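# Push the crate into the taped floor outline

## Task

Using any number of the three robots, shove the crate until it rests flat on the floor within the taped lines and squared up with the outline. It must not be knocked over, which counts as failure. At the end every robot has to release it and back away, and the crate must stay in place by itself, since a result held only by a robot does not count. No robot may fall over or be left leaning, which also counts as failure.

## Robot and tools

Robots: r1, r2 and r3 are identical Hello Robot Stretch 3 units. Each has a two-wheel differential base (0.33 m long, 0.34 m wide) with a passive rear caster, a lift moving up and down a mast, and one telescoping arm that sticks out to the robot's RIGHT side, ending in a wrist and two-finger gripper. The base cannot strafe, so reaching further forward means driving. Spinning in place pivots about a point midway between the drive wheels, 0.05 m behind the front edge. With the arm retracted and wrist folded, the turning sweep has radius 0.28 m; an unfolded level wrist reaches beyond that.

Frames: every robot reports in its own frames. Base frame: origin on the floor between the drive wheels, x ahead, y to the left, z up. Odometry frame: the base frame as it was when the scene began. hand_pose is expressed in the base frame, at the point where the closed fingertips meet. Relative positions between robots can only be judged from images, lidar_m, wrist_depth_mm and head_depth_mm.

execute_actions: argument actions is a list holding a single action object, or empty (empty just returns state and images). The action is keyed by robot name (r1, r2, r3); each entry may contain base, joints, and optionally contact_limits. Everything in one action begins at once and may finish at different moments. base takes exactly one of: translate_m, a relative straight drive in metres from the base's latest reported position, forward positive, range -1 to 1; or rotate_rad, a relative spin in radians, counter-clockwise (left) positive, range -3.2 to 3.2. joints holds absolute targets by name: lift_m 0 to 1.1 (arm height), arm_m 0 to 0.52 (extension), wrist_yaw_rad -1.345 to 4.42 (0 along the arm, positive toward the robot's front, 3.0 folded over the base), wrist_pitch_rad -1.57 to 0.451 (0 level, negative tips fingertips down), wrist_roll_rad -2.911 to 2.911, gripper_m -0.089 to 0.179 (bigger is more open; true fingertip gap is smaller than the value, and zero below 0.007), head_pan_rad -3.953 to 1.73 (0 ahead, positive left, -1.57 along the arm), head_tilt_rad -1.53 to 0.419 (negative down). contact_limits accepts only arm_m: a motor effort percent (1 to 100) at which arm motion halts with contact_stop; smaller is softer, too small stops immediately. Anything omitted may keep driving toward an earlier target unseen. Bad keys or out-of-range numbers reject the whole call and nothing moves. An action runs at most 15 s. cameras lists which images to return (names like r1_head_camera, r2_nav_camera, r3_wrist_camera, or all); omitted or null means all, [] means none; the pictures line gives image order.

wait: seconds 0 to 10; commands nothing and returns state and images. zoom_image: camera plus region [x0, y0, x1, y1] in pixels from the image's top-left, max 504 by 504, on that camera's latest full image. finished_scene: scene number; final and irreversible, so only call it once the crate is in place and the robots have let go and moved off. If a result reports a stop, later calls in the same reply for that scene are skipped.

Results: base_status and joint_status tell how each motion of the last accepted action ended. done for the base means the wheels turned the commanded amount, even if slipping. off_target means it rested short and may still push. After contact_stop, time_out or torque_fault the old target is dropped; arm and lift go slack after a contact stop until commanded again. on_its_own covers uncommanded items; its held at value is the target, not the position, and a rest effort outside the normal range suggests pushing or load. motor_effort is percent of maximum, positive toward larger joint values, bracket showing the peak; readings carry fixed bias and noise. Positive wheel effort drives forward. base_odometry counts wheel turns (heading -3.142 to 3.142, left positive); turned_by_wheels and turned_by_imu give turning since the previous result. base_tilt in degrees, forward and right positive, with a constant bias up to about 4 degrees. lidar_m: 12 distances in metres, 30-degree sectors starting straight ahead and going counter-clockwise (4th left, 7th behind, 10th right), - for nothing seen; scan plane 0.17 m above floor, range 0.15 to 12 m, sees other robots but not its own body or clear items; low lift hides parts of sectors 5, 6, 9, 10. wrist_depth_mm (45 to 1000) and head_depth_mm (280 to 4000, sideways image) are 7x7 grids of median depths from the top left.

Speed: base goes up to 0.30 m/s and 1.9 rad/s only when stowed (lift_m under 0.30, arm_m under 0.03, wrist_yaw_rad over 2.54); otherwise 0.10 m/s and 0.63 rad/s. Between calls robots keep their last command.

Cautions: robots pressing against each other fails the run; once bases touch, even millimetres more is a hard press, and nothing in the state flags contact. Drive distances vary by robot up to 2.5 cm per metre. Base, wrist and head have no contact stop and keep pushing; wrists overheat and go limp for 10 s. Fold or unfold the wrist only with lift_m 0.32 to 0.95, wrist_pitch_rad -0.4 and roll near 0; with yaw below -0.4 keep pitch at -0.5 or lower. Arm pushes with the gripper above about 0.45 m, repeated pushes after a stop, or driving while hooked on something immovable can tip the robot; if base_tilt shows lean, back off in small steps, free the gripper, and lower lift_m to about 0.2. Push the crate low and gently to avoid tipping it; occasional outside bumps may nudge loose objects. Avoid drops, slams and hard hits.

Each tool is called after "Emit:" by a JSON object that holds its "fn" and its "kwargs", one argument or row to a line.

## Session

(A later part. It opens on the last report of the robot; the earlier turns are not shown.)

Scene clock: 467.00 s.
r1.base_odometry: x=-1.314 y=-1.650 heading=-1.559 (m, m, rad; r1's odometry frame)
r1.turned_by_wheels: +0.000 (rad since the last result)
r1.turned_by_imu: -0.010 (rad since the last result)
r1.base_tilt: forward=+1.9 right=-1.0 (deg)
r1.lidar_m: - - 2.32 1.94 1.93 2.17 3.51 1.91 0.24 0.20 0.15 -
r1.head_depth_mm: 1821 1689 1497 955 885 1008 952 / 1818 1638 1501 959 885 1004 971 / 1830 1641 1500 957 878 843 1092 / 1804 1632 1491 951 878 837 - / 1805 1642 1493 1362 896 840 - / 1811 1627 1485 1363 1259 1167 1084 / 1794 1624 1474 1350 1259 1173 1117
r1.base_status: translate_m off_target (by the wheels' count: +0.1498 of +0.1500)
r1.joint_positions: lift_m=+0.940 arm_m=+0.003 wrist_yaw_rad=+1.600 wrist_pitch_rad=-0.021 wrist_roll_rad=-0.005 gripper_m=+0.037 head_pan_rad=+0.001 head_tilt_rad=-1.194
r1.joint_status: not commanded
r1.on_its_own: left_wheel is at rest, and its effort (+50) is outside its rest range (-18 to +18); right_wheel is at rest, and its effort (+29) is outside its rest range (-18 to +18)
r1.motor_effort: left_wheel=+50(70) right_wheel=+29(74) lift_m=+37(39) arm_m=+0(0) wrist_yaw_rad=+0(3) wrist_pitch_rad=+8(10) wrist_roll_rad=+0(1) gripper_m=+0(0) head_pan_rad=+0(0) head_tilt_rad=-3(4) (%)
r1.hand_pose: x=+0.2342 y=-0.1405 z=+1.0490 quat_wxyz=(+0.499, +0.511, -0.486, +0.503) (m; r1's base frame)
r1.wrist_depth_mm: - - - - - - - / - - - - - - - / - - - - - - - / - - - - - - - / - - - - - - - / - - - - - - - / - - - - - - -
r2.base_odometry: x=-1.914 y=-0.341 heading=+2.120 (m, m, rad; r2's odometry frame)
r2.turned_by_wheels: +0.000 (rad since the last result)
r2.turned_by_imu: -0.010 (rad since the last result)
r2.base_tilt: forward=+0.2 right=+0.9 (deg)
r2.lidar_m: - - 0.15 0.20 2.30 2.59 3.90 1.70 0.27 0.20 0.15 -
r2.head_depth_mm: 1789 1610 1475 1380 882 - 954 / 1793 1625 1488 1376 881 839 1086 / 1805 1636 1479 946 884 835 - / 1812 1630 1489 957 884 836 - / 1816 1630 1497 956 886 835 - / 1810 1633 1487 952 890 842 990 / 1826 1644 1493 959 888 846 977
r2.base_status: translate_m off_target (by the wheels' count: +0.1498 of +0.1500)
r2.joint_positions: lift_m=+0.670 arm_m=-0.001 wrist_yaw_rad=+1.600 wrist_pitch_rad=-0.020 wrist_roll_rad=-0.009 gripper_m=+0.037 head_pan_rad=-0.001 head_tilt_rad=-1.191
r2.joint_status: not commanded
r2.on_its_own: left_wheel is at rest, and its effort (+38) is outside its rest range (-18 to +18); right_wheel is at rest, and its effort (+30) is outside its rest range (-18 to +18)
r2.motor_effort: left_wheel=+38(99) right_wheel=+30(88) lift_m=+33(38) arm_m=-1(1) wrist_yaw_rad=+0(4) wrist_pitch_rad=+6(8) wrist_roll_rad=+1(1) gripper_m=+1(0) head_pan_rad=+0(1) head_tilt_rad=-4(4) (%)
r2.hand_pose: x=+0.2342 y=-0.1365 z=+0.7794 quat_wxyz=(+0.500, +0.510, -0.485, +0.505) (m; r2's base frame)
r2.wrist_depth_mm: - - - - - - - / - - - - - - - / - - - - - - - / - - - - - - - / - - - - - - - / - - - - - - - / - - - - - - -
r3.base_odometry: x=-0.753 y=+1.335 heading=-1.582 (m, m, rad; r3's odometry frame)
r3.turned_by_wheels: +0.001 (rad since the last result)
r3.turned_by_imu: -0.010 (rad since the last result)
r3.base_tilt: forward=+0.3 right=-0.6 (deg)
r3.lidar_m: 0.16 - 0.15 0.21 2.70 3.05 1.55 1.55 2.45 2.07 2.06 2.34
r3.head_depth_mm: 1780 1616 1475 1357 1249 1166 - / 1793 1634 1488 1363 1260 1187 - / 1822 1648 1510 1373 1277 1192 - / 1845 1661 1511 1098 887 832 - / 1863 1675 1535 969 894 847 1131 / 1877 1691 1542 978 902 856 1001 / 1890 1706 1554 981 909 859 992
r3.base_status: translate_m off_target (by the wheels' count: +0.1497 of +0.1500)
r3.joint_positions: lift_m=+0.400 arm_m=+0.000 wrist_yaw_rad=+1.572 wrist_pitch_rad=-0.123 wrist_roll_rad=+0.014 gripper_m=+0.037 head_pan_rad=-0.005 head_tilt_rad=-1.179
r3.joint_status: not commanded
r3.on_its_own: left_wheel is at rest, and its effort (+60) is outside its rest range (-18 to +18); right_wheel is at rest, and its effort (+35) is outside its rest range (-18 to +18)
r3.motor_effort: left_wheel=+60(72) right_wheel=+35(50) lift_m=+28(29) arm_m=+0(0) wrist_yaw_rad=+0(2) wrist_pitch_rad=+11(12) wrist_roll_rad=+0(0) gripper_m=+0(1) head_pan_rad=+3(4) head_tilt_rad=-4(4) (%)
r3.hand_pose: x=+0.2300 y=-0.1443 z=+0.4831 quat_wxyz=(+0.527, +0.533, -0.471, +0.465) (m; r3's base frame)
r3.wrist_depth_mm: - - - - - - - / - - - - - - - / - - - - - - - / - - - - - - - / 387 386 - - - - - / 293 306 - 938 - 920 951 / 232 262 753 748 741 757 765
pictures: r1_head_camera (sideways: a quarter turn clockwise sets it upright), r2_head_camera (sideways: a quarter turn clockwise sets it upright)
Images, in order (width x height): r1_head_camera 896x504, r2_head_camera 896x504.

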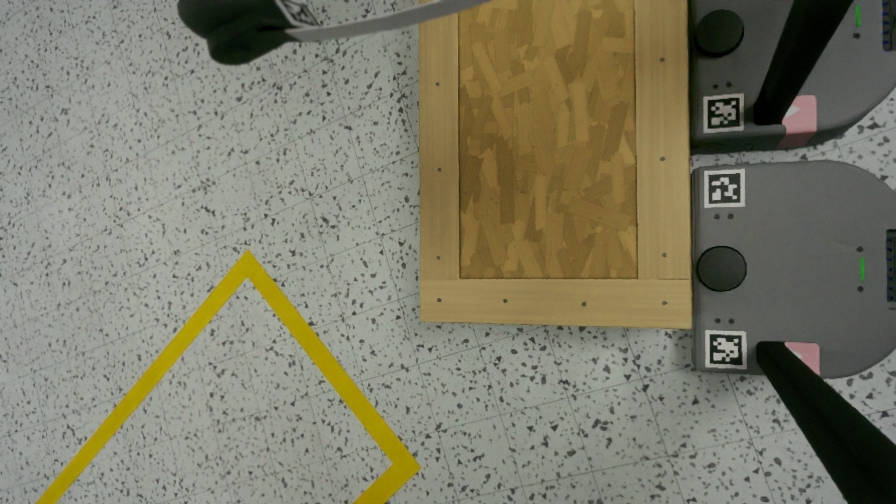

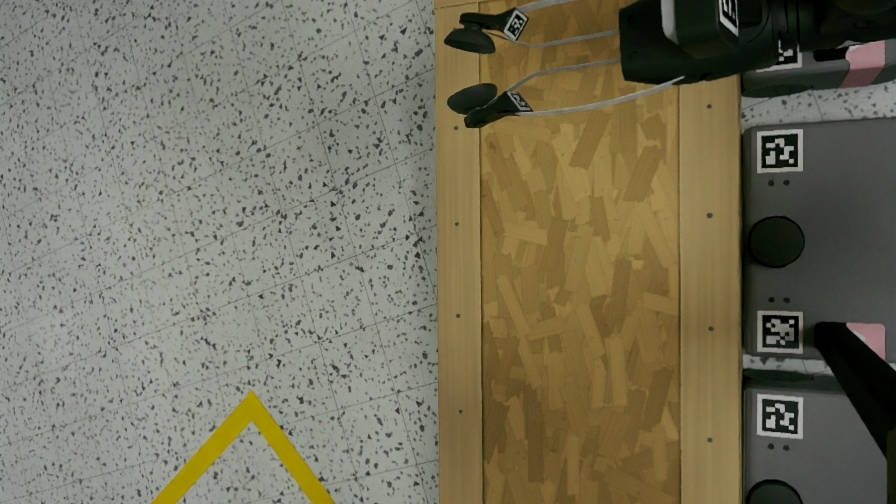

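Emit:
{"fn": "execute_actions", "kwargs": {
  "actions": [
    {"r1":{"base":{"rotate_rad":-0.18},"joints":{"wrist_pitch_rad":-0.4,"wrist_yaw_rad":3.05}},"r2":{"base":{"translate_m":-0.95},"joints":{"wrist_pitch_rad":-0.4,"wrist_yaw_rad":3.05}},"r3":{"base":{"translate_m":-0.48},"joints":{"wrist_pitch_rad":-0.3,"wrist_yaw_rad":3.05}}}
  ],
  "cameras": ["r2_nav_camera"]
}}

Emit:
{"fn": "execute_actions", "kwargs": {
  "actions": [
    {"r1":{"base":{"translate_m":-0.37},"joints":{"lift_m":0.32}},"r2":{"base":{"rotate_rad":-3.11},"joints":{"lift_m":0.6,"head_pan_rad":-3.14,"head_tilt_rad":-1.0}},"r3":{"base":{"rotate_rad":-2.94},"joints":{"lift_m":0.88,"wrist_pitch_rad":-0.4,"head_pan_rad":-3.14}}}
  ],
  "cameras": ["r2_nav_camera","r3_head_camera","r2_head_camera"]
}}

Scene clock: 518.40 s.
r1.base_odometry: x=-1.314 y=-1.650 heading=-1.738 (m, m, rad; r1's odometry frame)
r1.turned_by_wheels: -0.179 (rad since the last result)
r1.turned_by_imu: -0.123 (rad since the last result)
r1.base_tilt: forward=+1.9 right=-1.0 (deg)
r1.lidar_m: - - 2.51 1.97 1.94 2.05 2.99 0.98 0.83 0.46 0.15 -
r1.head_depth_mm: 1826 1656 1524 956 885 1177 - / 1819 1660 1487 955 885 1175 - / 1823 1641 1497 954 886 1103 - / 1810 1631 1491 952 883 842 - / 1796 1635 1495 953 889 845 - / 1818 1624 1487 1363 1261 1196 1089 / 1803 1622 1481 1367 1255 1186 1111
r1.base_status: rotate_rad off_target (by the wheels' count: -0.1789 of -0.1800)
r1.joint_positions: lift_m=+0.940 arm_m=+0.003 wrist_yaw_rad=+3.047 wrist_pitch_rad=-0.411 wrist_roll_rad=-0.005 gripper_m=+0.037 head_pan_rad=+0.001 head_tilt_rad=-1.194
r1.joint_status: all done
r1.on_its_own: left_wheel is at rest, and its effort (+78) is outside its rest range (-18 to +18)
r1.motor_effort: left_wheel=+78(79) right_wheel=+10(15) lift_m=+37(37) arm_m=+0(0) wrist_yaw_rad=+1(2) wrist_pitch_rad=+5(10) wrist_roll_rad=+0(0) gripper_m=+0(0) head_pan_rad=+0(0) head_tilt_rad=-3(3) (%)
r1.hand_pose: x=+0.0000 y=+0.0763 z=+0.9539 quat_wxyz=(+0.177, +0.696, +0.112, +0.686) (m; r1's base frame)
r1.wrist_depth_mm: - - - - - - - / - - - - - - - / - - - - - - - / - - - - - - - / - - - - - - - / - - - - - - - / - - - - - - -
r2.base_odometry: x=-1.418 y=-1.151 heading=+2.120 (m, m, rad; r2's odometry frame)
r2.turned_by_wheels: +0.000 (rad since the last result)
r2.turned_by_imu: -0.009 (rad since the last result)
r2.base_tilt: forward=+0.2 right=+0.9 (deg)
r2.lidar_m: 1.00 0.98 2.40 2.01 2.00 2.25 2.99 1.05 0.96 2.76 2.74 0.47
r2.head_depth_mm: 1304 1559 1479 1155 1121 1181 - / 1251 1294 1488 1369 1236 1178 - / 1263 1289 1488 1368 1268 1183 - / 1252 1295 1479 1373 1275 1187 - / 1258 1294 1470 1372 1269 1194 - / 1264 1283 1332 1365 1270 1192 1118 / 1267 1283 1329 1359 1277 1187 1102
r2.base_status: done
r2.joint_positions: lift_m=+0.670 arm_m=-0.001 wrist_yaw_rad=+3.048 wrist_pitch_rad=-0.414 wrist_roll_rad=-0.009 gripper_m=+0.037 head_pan_rad=-0.001 head_tilt_rad=-1.191
r2.joint_status: all done
r2.motor_effort: left_wheel=+2(30) right_wheel=-1(24) lift_m=+32(33) arm_m=-1(2) wrist_yaw_rad=+1(2) wrist_pitch_rad=+4(4) wrist_roll_rad=+1(1) gripper_m=+1(0) head_pan_rad=+0(1) head_tilt_rad=-4(4) (%)
r2.hand_pose: x=-0.0003 y=+0.0799 z=+0.6835 quat_wxyz=(+0.177, +0.695, +0.114, +0.688) (m; r2's base frame)
r2.wrist_depth_mm: - - - - - - - / - - - - - - - / - - - - - - - / - - - - - - - / - - - - - - 868 / 873 876 - 890 853 882 765 / 784 769 770 782 774 804 747
r3.base_odometry: x=-0.747 y=+1.815 heading=-1.582 (m, m, rad; r3's odometry frame)
r3.turned_by_wheels: +0.000 (rad since the last result)
r3.turned_by_imu: -0.001 (rad since the last result)
r3.base_tilt: forward=+0.4 right=-0.6 (deg)
r3.lidar_m: 0.52 0.55 0.76 2.55 0.60 0.59 1.16 1.10 2.61 2.21 2.20 2.50
r3.head_depth_mm: 1780 1615 1477 1357 1250 1185 - / 1805 1629 1480 1366 1260 1182 - / 1825 1641 1497 1375 1275 1194 - / 1843 1608 1063 1325 1283 1204 - / 1860 1165 1059 1232 1292 1197 1139 / 1878 1692 1067 1233 1300 1200 1144 / 1904 1702 1077 1228 1302 1213 1135
r3.base_status: done
r3.joint_positions: lift_m=+0.400 arm_m=+0.000 wrist_yaw_rad=+3.047 wrist_pitch_rad=-0.314 wrist_roll_rad=+0.014 gripper_m=+0.037 head_pan_rad=-0.005 head_tilt_rad=-1.179
r3.joint_status: all done
r3.motor_effort: left_wheel=+0(45) right_wheel=+1(31) lift_m=+28(28) arm_m=+0(0) wrist_yaw_rad=+1(2) wrist_pitch_rad=+7(10) wrist_roll_rad=+0(0) gripper_m=+0(1) head_pan_rad=+3(3) head_tilt_rad=-5(4) (%)
r3.hand_pose: x=+0.0010 y=+0.0908 z=+0.4366 quat_wxyz=(+0.144, +0.707, +0.077, +0.688) (m; r3's base frame)
r3.wrist_depth_mm: - - - - - - - / - - - - - - 823 / - - - - - 844 594 / - - - - 860 806 598 / 627 833 - 874 843 809 601 / 555 697 - 717 748 724 598 / 542 604 - 610 612 621 573
pictures: r2_nav_camera (sideways: a quarter turn counterclockwise sets it upright)
Images, in order (width x height): r2_nav_camera 672x504.

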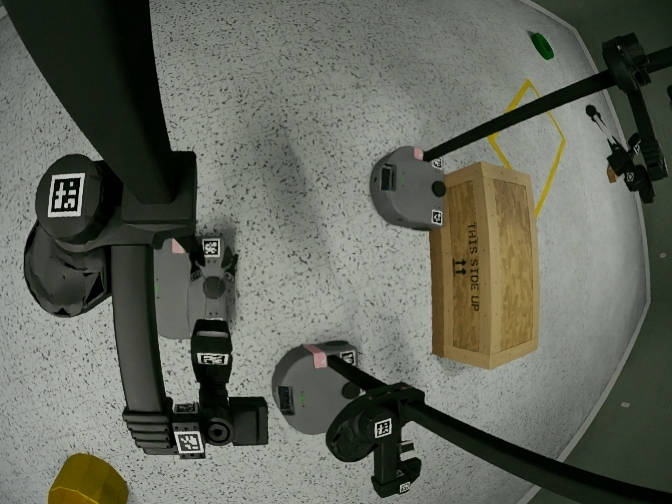

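Scene clock: 524.87 s.
r1.base_odometry: x=-1.252 y=-1.285 heading=-1.738 (m, m, rad; r1's odometry frame)
r1.turned_by_wheels: +0.000 (rad since the last result)
r1.turned_by_imu: +0.000 (rad since the last result)
r1.base_tilt: forward=+1.9 right=-0.9 (deg)
r1.lidar_m: 0.42 5.00 2.33 1.80 1.79 1.88 2.75 0.69 0.69 0.82 0.69 0.46
r1.head_depth_mm: 1820 1654 1051 1219 1269 1182 1112 / 1825 1639 1040 1169 1274 1199 1104 / 1816 1640 1038 1109 1270 1204 - / 1805 1643 1038 1064 1268 1201 - / 1805 1621 1057 1311 1271 1204 - / 1796 1634 1500 1366 1263 1172 - / 1793 1613 1483 1369 1259 1172 1121
r1.base_status: done
r1.joint_positions: lift_m=+0.320 arm_m=+0.003 wrist_yaw_rad=+3.048 wrist_pitch_rad=-0.413 wrist_roll_rad=-0.005 gripper_m=+0.037 head_pan_rad=+0.001 head_tilt_rad=-1.194
r1.joint_status: all done
r1.motor_effort: left_wheel=+1(62) right_wheel=+0(12) lift_m=+21(31) arm_m=+0(0) wrist_yaw_rad=+2(2) wrist_pitch_rad=+5(5) wrist_roll_rad=-1(0) gripper_m=+0(0) head_pan_rad=+0(0) head_tilt_rad=-3(3) (%)
r1.hand_pose: x=-0.0002 y=+0.0761 z=+0.3342 quat_wxyz=(+0.177, +0.696, +0.113, +0.686) (m; r1's base frame)
r1.wrist_depth_mm: - - - - - - - / - - - - - - - / - - - - - 998 956 / 897 868 - 805 779 768 742 / 714 698 682 665 645 613 607 / 579 573 564 547 524 522 522 / 496 499 - - 471 448 451
r2.base_odometry: x=-1.418 y=-1.151 heading=-0.990 (m, m, rad; r2's odometry frame)
r2.turned_by_wheels: -3.110 (rad since the last result)
r2.turned_by_imu: -3.087 (rad since the last result)
r2.base_tilt: forward=+0.3 right=+0.9 (deg)
r2.lidar_m: 2.99 1.00 0.97 2.74 0.60 0.59 1.00 0.69 0.75 2.01 2.00 2.30
r2.head_depth_mm: 2433 1880 1351 1512 1211 - - / 2453 1425 1327 1497 1251 - - / 2426 1411 1337 1509 1397 - - / 2439 1430 1344 1527 1374 1233 - / 2480 1425 1345 1525 1362 1245 - / 2456 1436 1359 1480 1213 1219 1087 / 2483 2061 1694 980 1178 1128 -
r2.base_status: done
r2.joint_positions: lift_m=+0.600 arm_m=-0.001 wrist_yaw_rad=+3.048 wrist_pitch_rad=-0.416 wrist_roll_rad=-0.009 gripper_m=+0.037 head_pan_rad=-3.133 head_tilt_rad=-1.001
r2.joint_status: all done
r2.motor_effort: left_wheel=+3(9) right_wheel=-3(6) lift_m=+26(29) arm_m=-2(2) wrist_yaw_rad=+1(2) wrist_pitch_rad=+5(5) wrist_roll_rad=+1(1) gripper_m=+0(1) head_pan_rad=-5(48) head_tilt_rad=+1(14) (%)
r2.hand_pose: x=-0.0003 y=+0.0797 z=+0.6134 quat_wxyz=(+0.178, +0.695, +0.114, +0.688) (m; r2's base frame)
r2.wrist_depth_mm: - - - - - - - / - - - - - - - / - - - - - - - / - - - - - - - / 727 922 - 992 - - - / 631 765 - 797 799 826 834 / 550 662 702 713 711 720 708
r3.base_odometry: x=-0.747 y=+1.815 heading=+1.761 (m, m, rad; r3's odometry frame)
r3.turned_by_wheels: -2.940 (rad since the last result)
r3.turned_by_imu: -2.904 (rad since the last result)
r3.base_tilt: forward=+0.5 right=-0.5 (deg)
r3.lidar_m: 1.10 1.17 2.36 2.20 2.24 2.90 0.53 0.60 0.82 2.55 0.47 3.34
r3.head_depth_mm: 1862 - - - 1244 1136 1109 / 1862 - - - 1252 - 1106 / 1858 - - - 1280 - 1106 / 1836 1164 1059 - 1287 - 1099 / 1863 1163 1082 - 1275 - - / 1895 1177 1087 - 1283 1233 - / 1895 1185 1107 - 1293 1241 984
r3.base_status: done
r3.joint_positions: lift_m=+0.880 arm_m=+0.000 wrist_yaw_rad=+3.047 wrist_pitch_rad=-0.413 wrist_roll_rad=+0.014 gripper_m=+0.037 head_pan_rad=-3.133 head_tilt_rad=-1.179
r3.joint_status: all done
r3.motor_effort: left_wheel=+2(8) right_wheel=-3(7) lift_m=+29(29) arm_m=-1(1) wrist_yaw_rad=+2(2) wrist_pitch_rad=+6(6) wrist_roll_rad=+0(0) gripper_m=+0(1) head_pan_rad=-3(58) head_tilt_rad=-5(3) (%)
r3.hand_pose: x=-0.0001 y=+0.0796 z=+0.8936 quat_wxyz=(+0.178, +0.702, +0.111, +0.680) (m; r3's base frame)
r3.wrist_depth_mm: - - - - - - - / - - - - - - - / - - - - - - - / - - - - - - - / - - - - - - - / - - - - - - - / - - - - - - -
pictures: r2_head_camera (sideways: a quarter turn clockwise sets it upright), r2_nav_camera (sideways: a quarter turn counterclockwise sets it upright), r3_head_camera (sideways: a quarter turn clockwise sets it upright)
Images, in order (width x height): r2_head_camera 896x504, r2_nav_camera 672x504, r3_head_camera 896x504.

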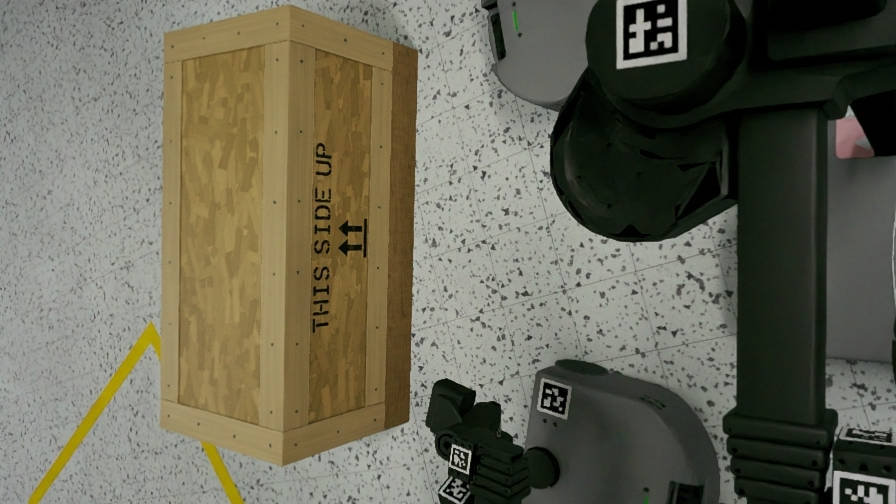

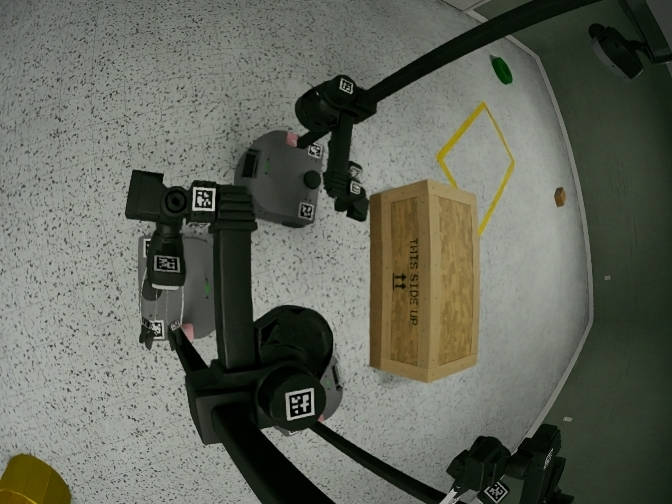

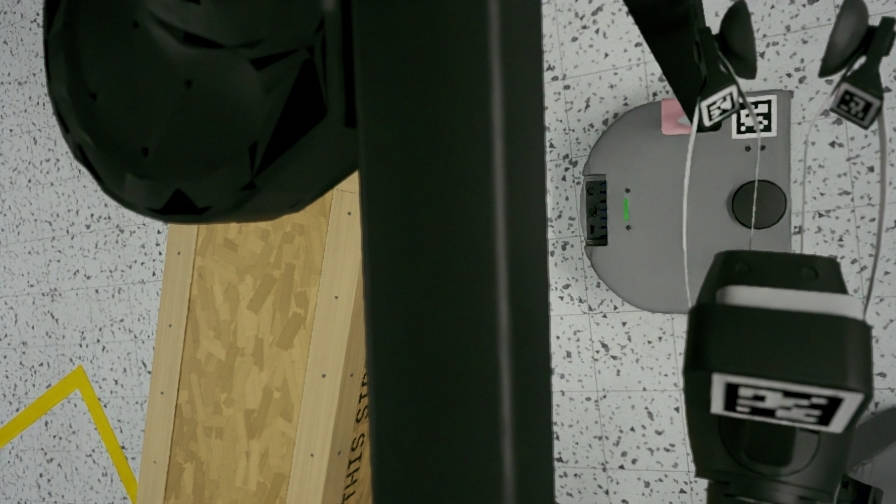

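Emit:
{"fn": "execute_actions", "kwargs": {
  "actions": [
    {"r1":{"base":{"rotate_rad":-3.02},"joints":{"head_pan_rad":-3.14,"head_tilt_rad":-1.3}},"r3":{"base":{"translate_m":-0.22}},"r2":{"base":{"translate_m":-0.1}}}
  ],
  "cameras": ["r1_head_camera"]
}}

Emit:
{"fn": "execute_actions", "kwargs": {
  "actions": [
    {"r1":{"base":{"translate_m":-0.11}},"r3":{"base":{"rotate_rad":-0.24},"joints":{"head_pan_rad":-2.2,"head_tilt_rad":-1.4}},"r2":{"base":{"translate_m":-0.15}}}
  ],
  "cameras": ["r1_head_camera","r2_head_camera","r2_nav_camera","r1_nav_camera"]
}}

Scene clock: 536.53 s.
r1.base_odometry: x=-1.252 y=-1.285 heading=+1.525 (m, m, rad; r1's odometry frame)
r1.turned_by_wheels: -3.020 (rad since the last result)
r1.turned_by_imu: -3.031 (rad since the last result)
r1.base_tilt: forward=+1.9 right=-1.0 (deg)
r1.lidar_m: 3.28 0.60 0.66 0.77 0.60 0.44 0.42 3.85 2.11 1.77 1.77 2.00
r1.head_depth_mm: 1634 1059 996 1306 1238 1196 988 / 1635 1050 999 1307 1233 1196 1060 / 1634 1049 991 1177 - 1174 1132 / 1634 1056 989 1231 - 1182 1120 / 1614 1505 1408 1329 - 1165 1127 / 1611 1502 1400 1316 1264 1169 1116 / 1598 1501 1403 1316 1240 1180 1122
r1.base_status: done
r1.joint_positions: lift_m=+0.320 arm_m=+0.003 wrist_yaw_rad=+3.048 wrist_pitch_rad=-0.413 wrist_roll_rad=-0.005 gripper_m=+0.037 head_pan_rad=-3.133 head_tilt_rad=-1.285
r1.joint_status: all done
r1.motor_effort: left_wheel=+3(10) right_wheel=-2(4) lift_m=+21(21) arm_m=-1(0) wrist_yaw_rad=+2(2) wrist_pitch_rad=+5(5) wrist_roll_rad=+0(0) gripper_m=-1(0) head_pan_rad=-2(33) head_tilt_rad=-6(13) (%)
r1.hand_pose: x=-0.0002 y=+0.0761 z=+0.3342 quat_wxyz=(+0.177, +0.696, +0.113, +0.686) (m; r1's base frame)
r1.wrist_depth_mm: 740 743 - - - - - / 519 727 - - - - - / 500 716 734 - - 625 958 / 501 748 - 797 730 491 479 / 490 669 688 676 607 471 431 / 481 576 561 552 540 502 485 / 466 500 - - 452 449 446
r2.base_odometry: x=-1.473 y=-1.068 heading=-0.990 (m, m, rad; r2's odometry frame)
r2.turned_by_wheels: +0.000 (rad since the last result)
r2.turned_by_imu: -0.002 (rad since the last result)
r2.base_tilt: forward=+0.3 right=+0.9 (deg)
r2.lidar_m: 3.09 1.04 1.03 2.72 2.71 0.66 0.90 0.59 2.38 2.03 2.03 2.32
r2.head_depth_mm: 2437 2028 1252 1331 1207 - - / 2428 1413 1259 1348 1236 - - / 2450 1431 1269 1453 1399 - - / 2436 1416 1274 1465 1371 1236 - / 2415 1422 1276 1492 1365 1245 - / 2477 1433 1275 1388 1182 1245 1086 / 2486 2059 911 887 1180 1250 -
r2.base_status: done
r2.joint_positions: lift_m=+0.600 arm_m=-0.001 wrist_yaw_rad=+3.048 wrist_pitch_rad=-0.416 wrist_roll_rad=-0.009 gripper_m=+0.037 head_pan_rad=-3.133 head_tilt_rad=-1.001
r2.joint_status: not commanded
r2.motor_effort: left_wheel=+3(5) right_wheel=-1(7) lift_m=+26(26) arm_m=-2(2) wrist_yaw_rad=+1(2) wrist_pitch_rad=+5(5) wrist_roll_rad=+1(1) gripper_m=+1(0) head_pan_rad=-4(4) head_tilt_rad=+0(1) (%)
r2.hand_pose: x=-0.0003 y=+0.0797 z=+0.6134 quat_wxyz=(+0.178, +0.695, +0.114, +0.688) (m; r2's base frame)
r2.wrist_depth_mm: - - - - - - - / - - - - - - - / - - - - - - - / - - - - - - - / 932 946 - 967 - - - / 671 803 - 823 801 831 821 / 633 705 708 712 722 726 722
r3.base_odometry: x=-0.706 y=+1.599 heading=+1.761 (m, m, rad; r3's odometry frame)
r3.turned_by_wheels: +0.000 (rad since the last result)
r3.turned_by_imu: -0.001 (rad since the last result)
r3.base_tilt: forward=+0.4 right=-0.5 (deg)
r3.lidar_m: 1.31 3.40 2.34 2.19 2.23 0.31 0.31 0.36 0.59 0.65 0.66 0.55
r3.head_depth_mm: 1870 - - - 1244 1137 1107 / 1865 - - - 1254 - 1108 / 1858 - - - 1260 - 1101 / 1841 1661 1058 - 1274 - 1099 / 1868 1683 1067 - 1272 - - / 1883 1690 1077 - 1288 1240 - / 1900 1715 1086 - 1289 1245 1116
r3.base_status: done
r3.joint_positions: lift_m=+0.880 arm_m=+0.000 wrist_yaw_rad=+3.047 wrist_pitch_rad=-0.413 wrist_roll_rad=+0.014 gripper_m=+0.037 head_pan_rad=-3.133 head_tilt_rad=-1.179
r3.joint_status: not commanded
r3.motor_effort: left_wheel=+2(5) right_wheel=-2(9) lift_m=+29(29) arm_m=-1(1) wrist_yaw_rad=+2(2) wrist_pitch_rad=+6(6) wrist_roll_rad=+0(0) gripper_m=-1(1) head_pan_rad=-4(5) head_tilt_rad=-3(4) (%)
r3.hand_pose: x=-0.0001 y=+0.0796 z=+0.8936 quat_wxyz=(+0.178, +0.702, +0.111, +0.680) (m; r3's base frame)
r3.wrist_depth_mm: - - - - - - - / - - - - - - - / - - - - - - - / - - - - - - - / - - - - - - - / - - - - - - - / - - - - - - -
pictures: r1_head_camera (sideways: a quarter turn clockwise sets it upright)
Images, in order (width x height): r1_head_camera 896x504.

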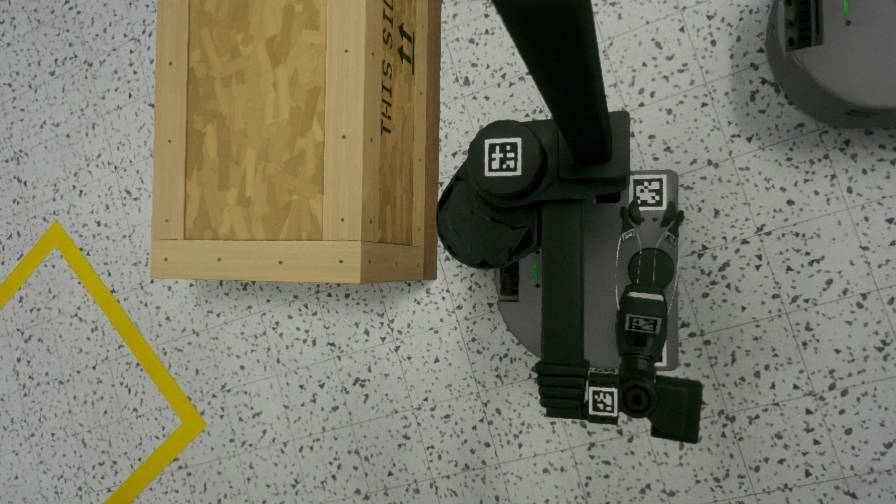

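Scene clock: 539.20 s.
r1.base_odometry: x=-1.257 y=-1.395 heading=+1.526 (m, m, rad; r1's odometry frame)
r1.turned_by_wheels: +0.000 (rad since the last result)
r1.turned_by_imu: +0.000 (rad since the last result)
r1.base_tilt: forward=+1.9 right=-1.1 (deg)
r1.lidar_m: 3.37 0.57 0.58 0.76 0.44 0.33 0.31 3.91 2.14 1.81 1.80 2.04
r1.head_depth_mm: 1630 1521 987 1012 1243 1193 985 / 1645 1519 989 1018 1245 1197 1017 / 1632 1513 987 941 - 1177 1130 / 1612 1515 982 940 - 1180 1127 / 1623 1503 1408 1323 - 1172 1115 / 1601 1493 1408 1322 1269 1168 1123 / 1596 1503 1397 1304 1246 1169 1115
r1.base_status: done
r1.joint_positions: lift_m=+0.320 arm_m=+0.003 wrist_yaw_rad=+3.048 wrist_pitch_rad=-0.413 wrist_roll_rad=-0.005 gripper_m=+0.037 head_pan_rad=-3.133 head_tilt_rad=-1.285
r1.joint_status: not commanded
r1.motor_effort: left_wheel=+4(6) right_wheel=-2(7) lift_m=+20(20) arm_m=+0(0) wrist_yaw_rad=+1(0) wrist_pitch_rad=+5(5) wrist_roll_rad=-1(0) gripper_m=+1(0) head_pan_rad=-2(2) head_tilt_rad=-6(6) (%)
r1.hand_pose: x=-0.0002 y=+0.0761 z=+0.3342 quat_wxyz=(+0.177, +0.696, +0.113, +0.686) (m; r1's base frame)
r1.wrist_depth_mm: 723 606 - - - - - / 389 529 - - - - - / 367 523 748 808 - 641 966 / 364 549 - 803 612 498 488 / 367 522 691 646 521 445 432 / 361 509 548 554 519 490 479 / 350 471 - - 461 449 440
r2.base_odometry: x=-1.556 y=-0.942 heading=-0.990 (m, m, rad; r2's odometry frame)
r2.turned_by_wheels: +0.000 (rad since the last result)
r2.turned_by_imu: -0.001 (rad since the last result)
r2.base_tilt: forward=+0.3 right=+0.9 (deg)
r2.lidar_m: 3.23 1.14 1.16 2.68 0.55 0.54 0.75 0.56 0.58 2.08 2.07 2.37
r2.head_depth_mm: 2429 2011 1216 1229 1212 - - / 2451 2028 1220 1243 1238 - - / 2474 2048 1217 1260 1397 - - / 2447 2038 1218 1262 1368 1244 - / 2454 2032 1224 1270 1367 1242 - / 2460 2054 1226 1238 1175 1207 1084 / 2487 2079 1225 848 1160 1214 -
r2.base_status: done
r2.joint_positions: lift_m=+0.600 arm_m=-0.001 wrist_yaw_rad=+3.048 wrist_pitch_rad=-0.416 wrist_roll_rad=-0.009 gripper_m=+0.037 head_pan_rad=-3.133 head_tilt_rad=-1.001
r2.joint_status: not commanded
r2.motor_effort: left_wheel=+3(4) right_wheel=-1(8) lift_m=+26(26) arm_m=-2(1) wrist_yaw_rad=+2(2) wrist_pitch_rad=+5(5) wrist_roll_rad=+1(1) gripper_m=+1(1) head_pan_rad=-4(4) head_tilt_rad=+2(0) (%)
r2.hand_pose: x=-0.0003 y=+0.0797 z=+0.6134 quat_wxyz=(+0.178, +0.695, +0.114, +0.688) (m; r2's base frame)
r2.wrist_depth_mm: - - - - - - - / - - - - - - - / - - - - - - - / - - - - - - - / 713 924 - 938 - - - / 631 699 - 818 793 835 842 / 548 653 700 713 711 721 723
r3.base_odometry: x=-0.706 y=+1.599 heading=+1.521 (m, m, rad; r3's odometry frame)
r3.turned_by_wheels: -0.240 (rad since the last result)
r3.turned_by_imu: -0.237 (rad since the last result)
r3.base_tilt: forward=+0.4 right=-0.6 (deg)
r3.lidar_m: 1.45 1.31 2.63 2.19 2.19 2.46 0.31 0.32 0.44 0.65 2.57 0.42
r3.head_depth_mm: 1428 - - 1067 1222 1186 1139 / - - 951 1136 - 1180 1141 / - - 1098 1296 - 1191 1146 / - - 1328 - 1229 1199 1158 / - - 1361 - 1244 1206 1158 / - - - 1303 1240 1217 1168 / 801 836 - 1153 1109 1219 1176
r3.base_status: done
r3.joint_positions: lift_m=+0.880 arm_m=+0.000 wrist_yaw_rad=+3.047 wrist_pitch_rad=-0.413 wrist_roll_rad=+0.014 gripper_m=+0.037 head_pan_rad=-2.207 head_tilt_rad=-1.383
r3.joint_status: all done
r3.motor_effort: left_wheel=+2(8) right_wheel=-3(8) lift_m=+29(29) arm_m=-1(1) wrist_yaw_rad=+2(1) wrist_pitch_rad=+6(6) wrist_roll_rad=+0(0) gripper_m=-1(0) head_pan_rad=+3(54) head_tilt_rad=-8(23) (%)
r3.hand_pose: x=-0.0001 y=+0.0796 z=+0.8936 quat_wxyz=(+0.178, +0.702, +0.111, +0.680) (m; r3's base frame)
r3.wrist_depth_mm: - - - - - - - / - - - - - - - / - - - - - - - / - - - - - - - / - - - - - - - / - - - - - - - / - - - - - - -
pictures: r1_head_camera (sideways: a quarter turn clockwise sets it upright), r1_nav_camera (sideways: a quarter turn counterclockwise sets it upright), r2_head_camera (sideways: a quarter turn clockwise sets it upright), r2_nav_camera (sideways: a quarter turn counterclockwise sets it upright)
Images, in order (width x height): r1_head_camera 896x504, r1_nav_camera 672x504, r2_head_camera 896x504, r2_nav_camera 672x504.

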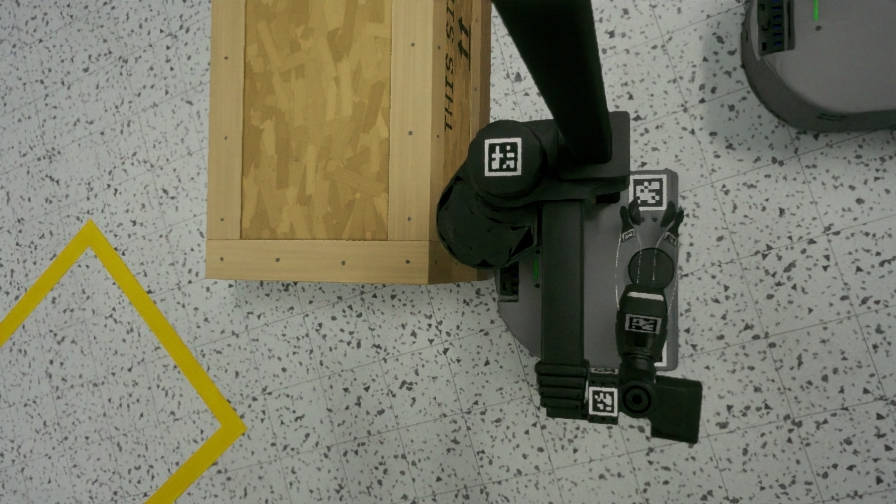

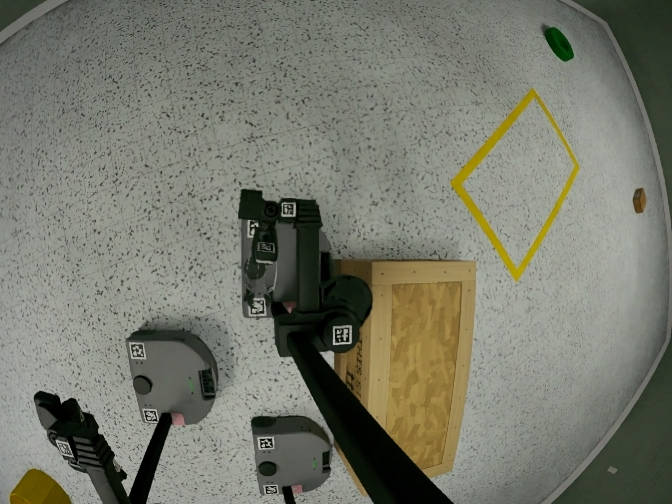

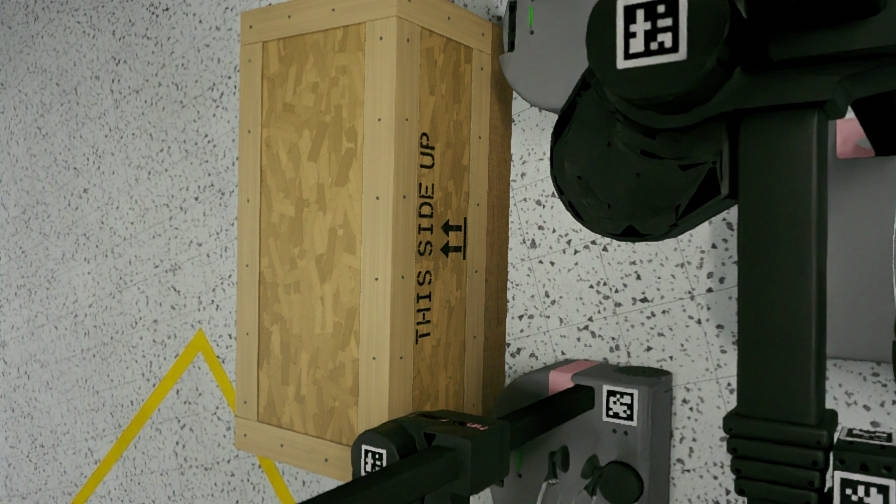

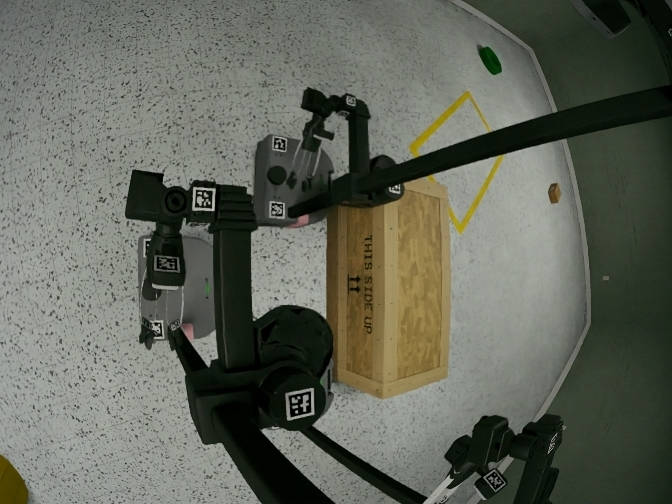

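Emit:
{"fn": "execute_actions", "kwargs": {
  "actions": [
    {"r1":{"base":{"translate_m":-0.025}},"r3":{"base":{"translate_m":-0.025}},"r2":{"base":{"translate_m":-0.3},"joints":{"head_pan_rad":0,"head_tilt_rad":-1.5}}}
  ],
  "cameras": ["r1_head_camera","r2_head_camera","r3_head_camera","r2_nav_camera"]
}}

Scene clock: 553.07 s.
r1.base_odometry: x=-1.258 y=-1.420 heading=+1.526 (m, m, rad; r1's odometry frame)
r1.turned_by_wheels: +0.000 (rad since the last result)
r1.turned_by_imu: +0.000 (rad since the last result)
r1.base_tilt: forward=+1.9 right=-1.0 (deg)
r1.lidar_m: 3.39 1.76 0.41 0.53 0.41 0.30 0.29 3.93 2.15 1.81 1.81 2.04
r1.head_depth_mm: 1643 1535 987 956 1114 1047 1121 / 1639 1512 983 944 1096 1048 1126 / 1624 1505 986 942 - 1176 1129 / 1632 1507 978 932 - 1181 1123 / 1610 1512 1411 1330 - 1167 1118 / 1602 1498 1419 1319 1262 1168 1117 / 1598 1484 1403 1314 1242 1173 1113
r1.base_status: done
r1.joint_positions: lift_m=+0.320 arm_m=+0.003 wrist_yaw_rad=+3.048 wrist_pitch_rad=-0.413 wrist_roll_rad=-0.005 gripper_m=+0.037 head_pan_rad=-3.133 head_tilt_rad=-1.285
r1.joint_status: not commanded
r1.motor_effort: left_wheel=+4(7) right_wheel=-2(6) lift_m=+20(20) arm_m=+0(0) wrist_yaw_rad=+0(0) wrist_pitch_rad=+5(5) wrist_roll_rad=+0(0) gripper_m=-1(0) head_pan_rad=-1(2) head_tilt_rad=-6(6) (%)
r1.hand_pose: x=-0.0002 y=+0.0761 z=+0.3342 quat_wxyz=(+0.177, +0.696, +0.113, +0.686) (m; r1's base frame)
r1.wrist_depth_mm: 729 614 - - - - - / 367 485 - - - - - / 348 478 751 745 - 997 989 / 346 496 - 537 506 776 761 / 338 476 676 430 429 620 608 / 333 470 559 448 450 524 528 / 327 427 - - 463 453 440
r2.base_odometry: x=-1.720 y=-0.692 heading=-0.990 (m, m, rad; r2's odometry frame)
r2.turned_by_wheels: +0.000 (rad since the last result)
r2.turned_by_imu: -0.003 (rad since the last result)
r2.base_tilt: forward=+0.2 right=+1.0 (deg)
r2.lidar_m: 3.51 1.37 3.05 2.60 0.39 0.46 0.45 0.36 0.34 2.16 2.15 2.46
r2.head_depth_mm: 1333 1303 1282 1253 - - 997 / 1337 1311 1281 1261 1239 1207 1068 / 1345 1313 1284 1253 - - 1075 / 1340 1315 1294 1259 - - 1098 / 1351 1314 1283 1256 - - - / 1352 1322 1287 1256 1244 - - / 1350 1315 1292 1256 1237 - -
r2.base_status: done
r2.joint_positions: lift_m=+0.600 arm_m=-0.001 wrist_yaw_rad=+3.048 wrist_pitch_rad=-0.416 wrist_roll_rad=-0.009 gripper_m=+0.037 head_pan_rad=-0.007 head_tilt_rad=-1.483
r2.joint_status: all done
r2.motor_effort: left_wheel=+3(5) right_wheel=-2(6) lift_m=+26(26) arm_m=-2(1) wrist_yaw_rad=+1(1) wrist_pitch_rad=+5(5) wrist_roll_rad=+1(1) gripper_m=+0(1) head_pan_rad=+3(50) head_tilt_rad=-7(28) (%)
r2.hand_pose: x=-0.0003 y=+0.0797 z=+0.6134 quat_wxyz=(+0.178, +0.695, +0.114, +0.688) (m; r2's base frame)
r2.wrist_depth_mm: - - - - - - - / - - - - - - - / - - - - - - - / - - - - - - - / 550 961 - 953 - - - / 548 655 - 815 797 830 835 / 542 549 557 708 710 716 717
r3.base_odometry: x=-0.707 y=+1.574 heading=+1.521 (m, m, rad; r3's odometry frame)
r3.turned_by_wheels: +0.000 (rad since the last result)
r3.turned_by_imu: -0.001 (rad since the last result)
r3.base_tilt: forward=+0.4 right=-0.5 (deg)
r3.lidar_m: 1.45 1.33 2.62 2.18 2.18 2.44 0.29 0.30 0.41 0.65 0.25 2.88
r3.head_depth_mm: 1440 - - 981 1222 1190 1134 / - - 917 1045 - 1180 1145 / - - 1006 1287 - 1192 1151 / - - 1320 - 1229 1200 1161 / - - 1363 - 1239 1207 1165 / - - - 1122 1240 1214 1175 / 804 838 - 624 1268 1218 1177
r3.base_status: done
r3.joint_positions: lift_m=+0.880 arm_m=+0.000 wrist_yaw_rad=+3.048 wrist_pitch_rad=-0.413 wrist_roll_rad=+0.014 gripper_m=+0.037 head_pan_rad=-2.207 head_tilt_rad=-1.383
r3.joint_status: not commanded
r3.motor_effort: left_wheel=+3(6) right_wheel=-3(8) lift_m=+29(29) arm_m=-1(1) wrist_yaw_rad=+2(1) wrist_pitch_rad=+6(6) wrist_roll_rad=+0(0) gripper_m=+1(0) head_pan_rad=+4(4) head_tilt_rad=-7(6) (%)
r3.hand_pose: x=-0.0001 y=+0.0796 z=+0.8936 quat_wxyz=(+0.178, +0.702, +0.111, +0.680) (m; r3's base frame)
r3.wrist_depth_mm: - - - - - - - / - - - - - - - / - - - - - - - / - - - - - - - / - - - - - - - / - - - - - - - / - - - - - - -
pictures: r1_head_camera (sideways: a quarter turn clockwise sets it upright), r2_head_camera (sideways: a quarter turn clockwise sets it upright), r2_nav_camera (sideways: a quarter turn counterclockwise sets it upright), r3_head_camera (sideways: a quarter turn clockwise sets it upright)
Images, in order (width x height): r1_head_camera 896x504, r2_head_camera 896x504, r2_nav_camera 672x504, r3_head_camera 896x504.

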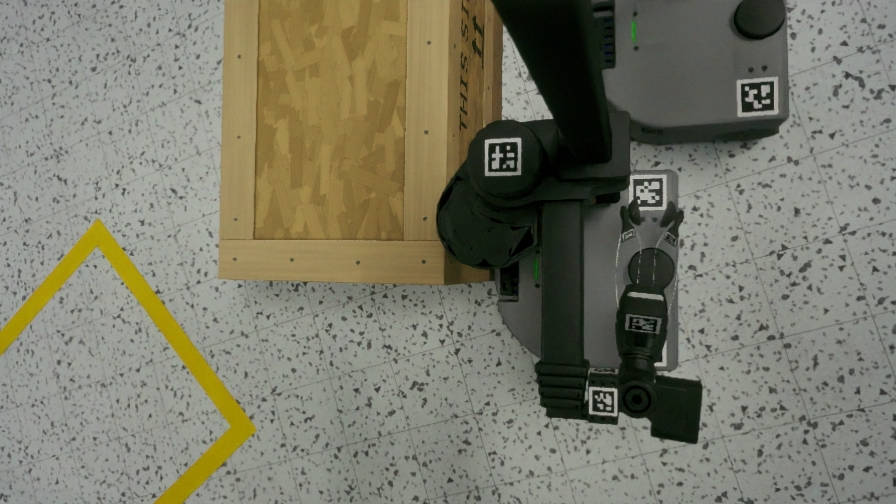

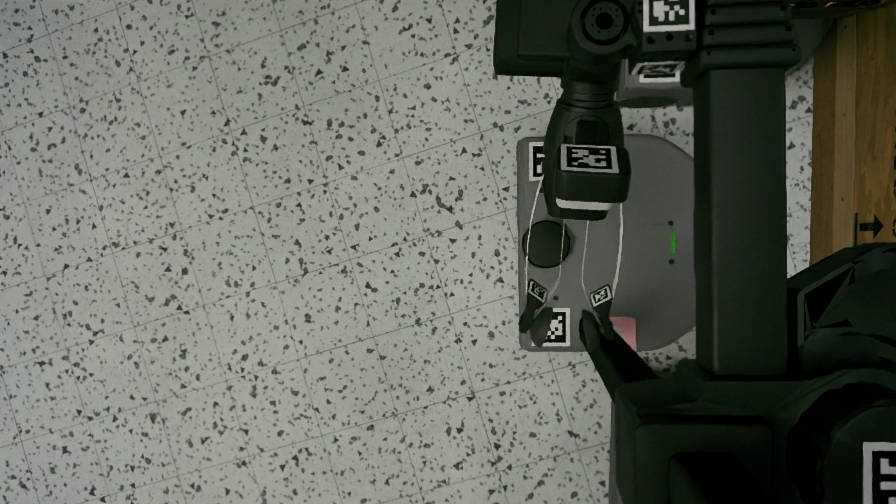

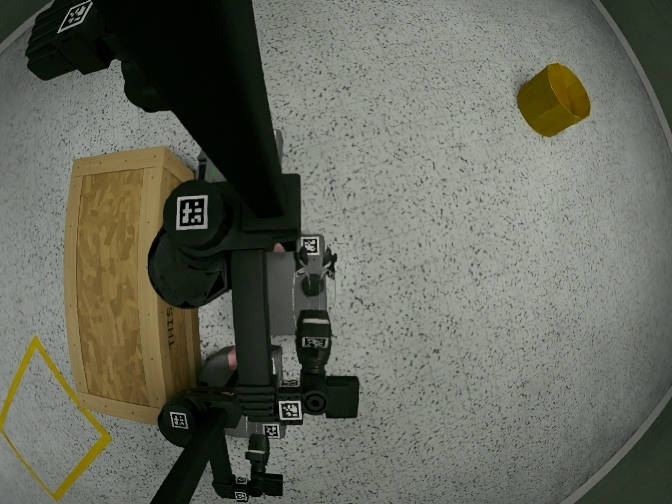

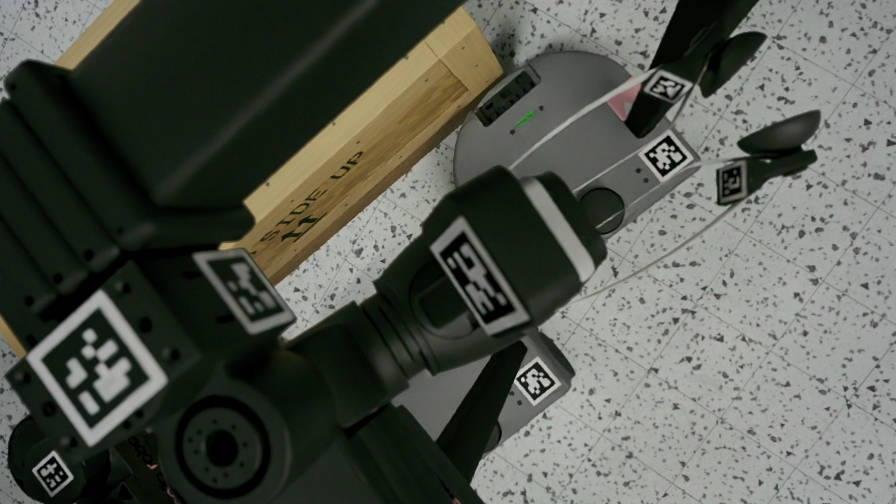

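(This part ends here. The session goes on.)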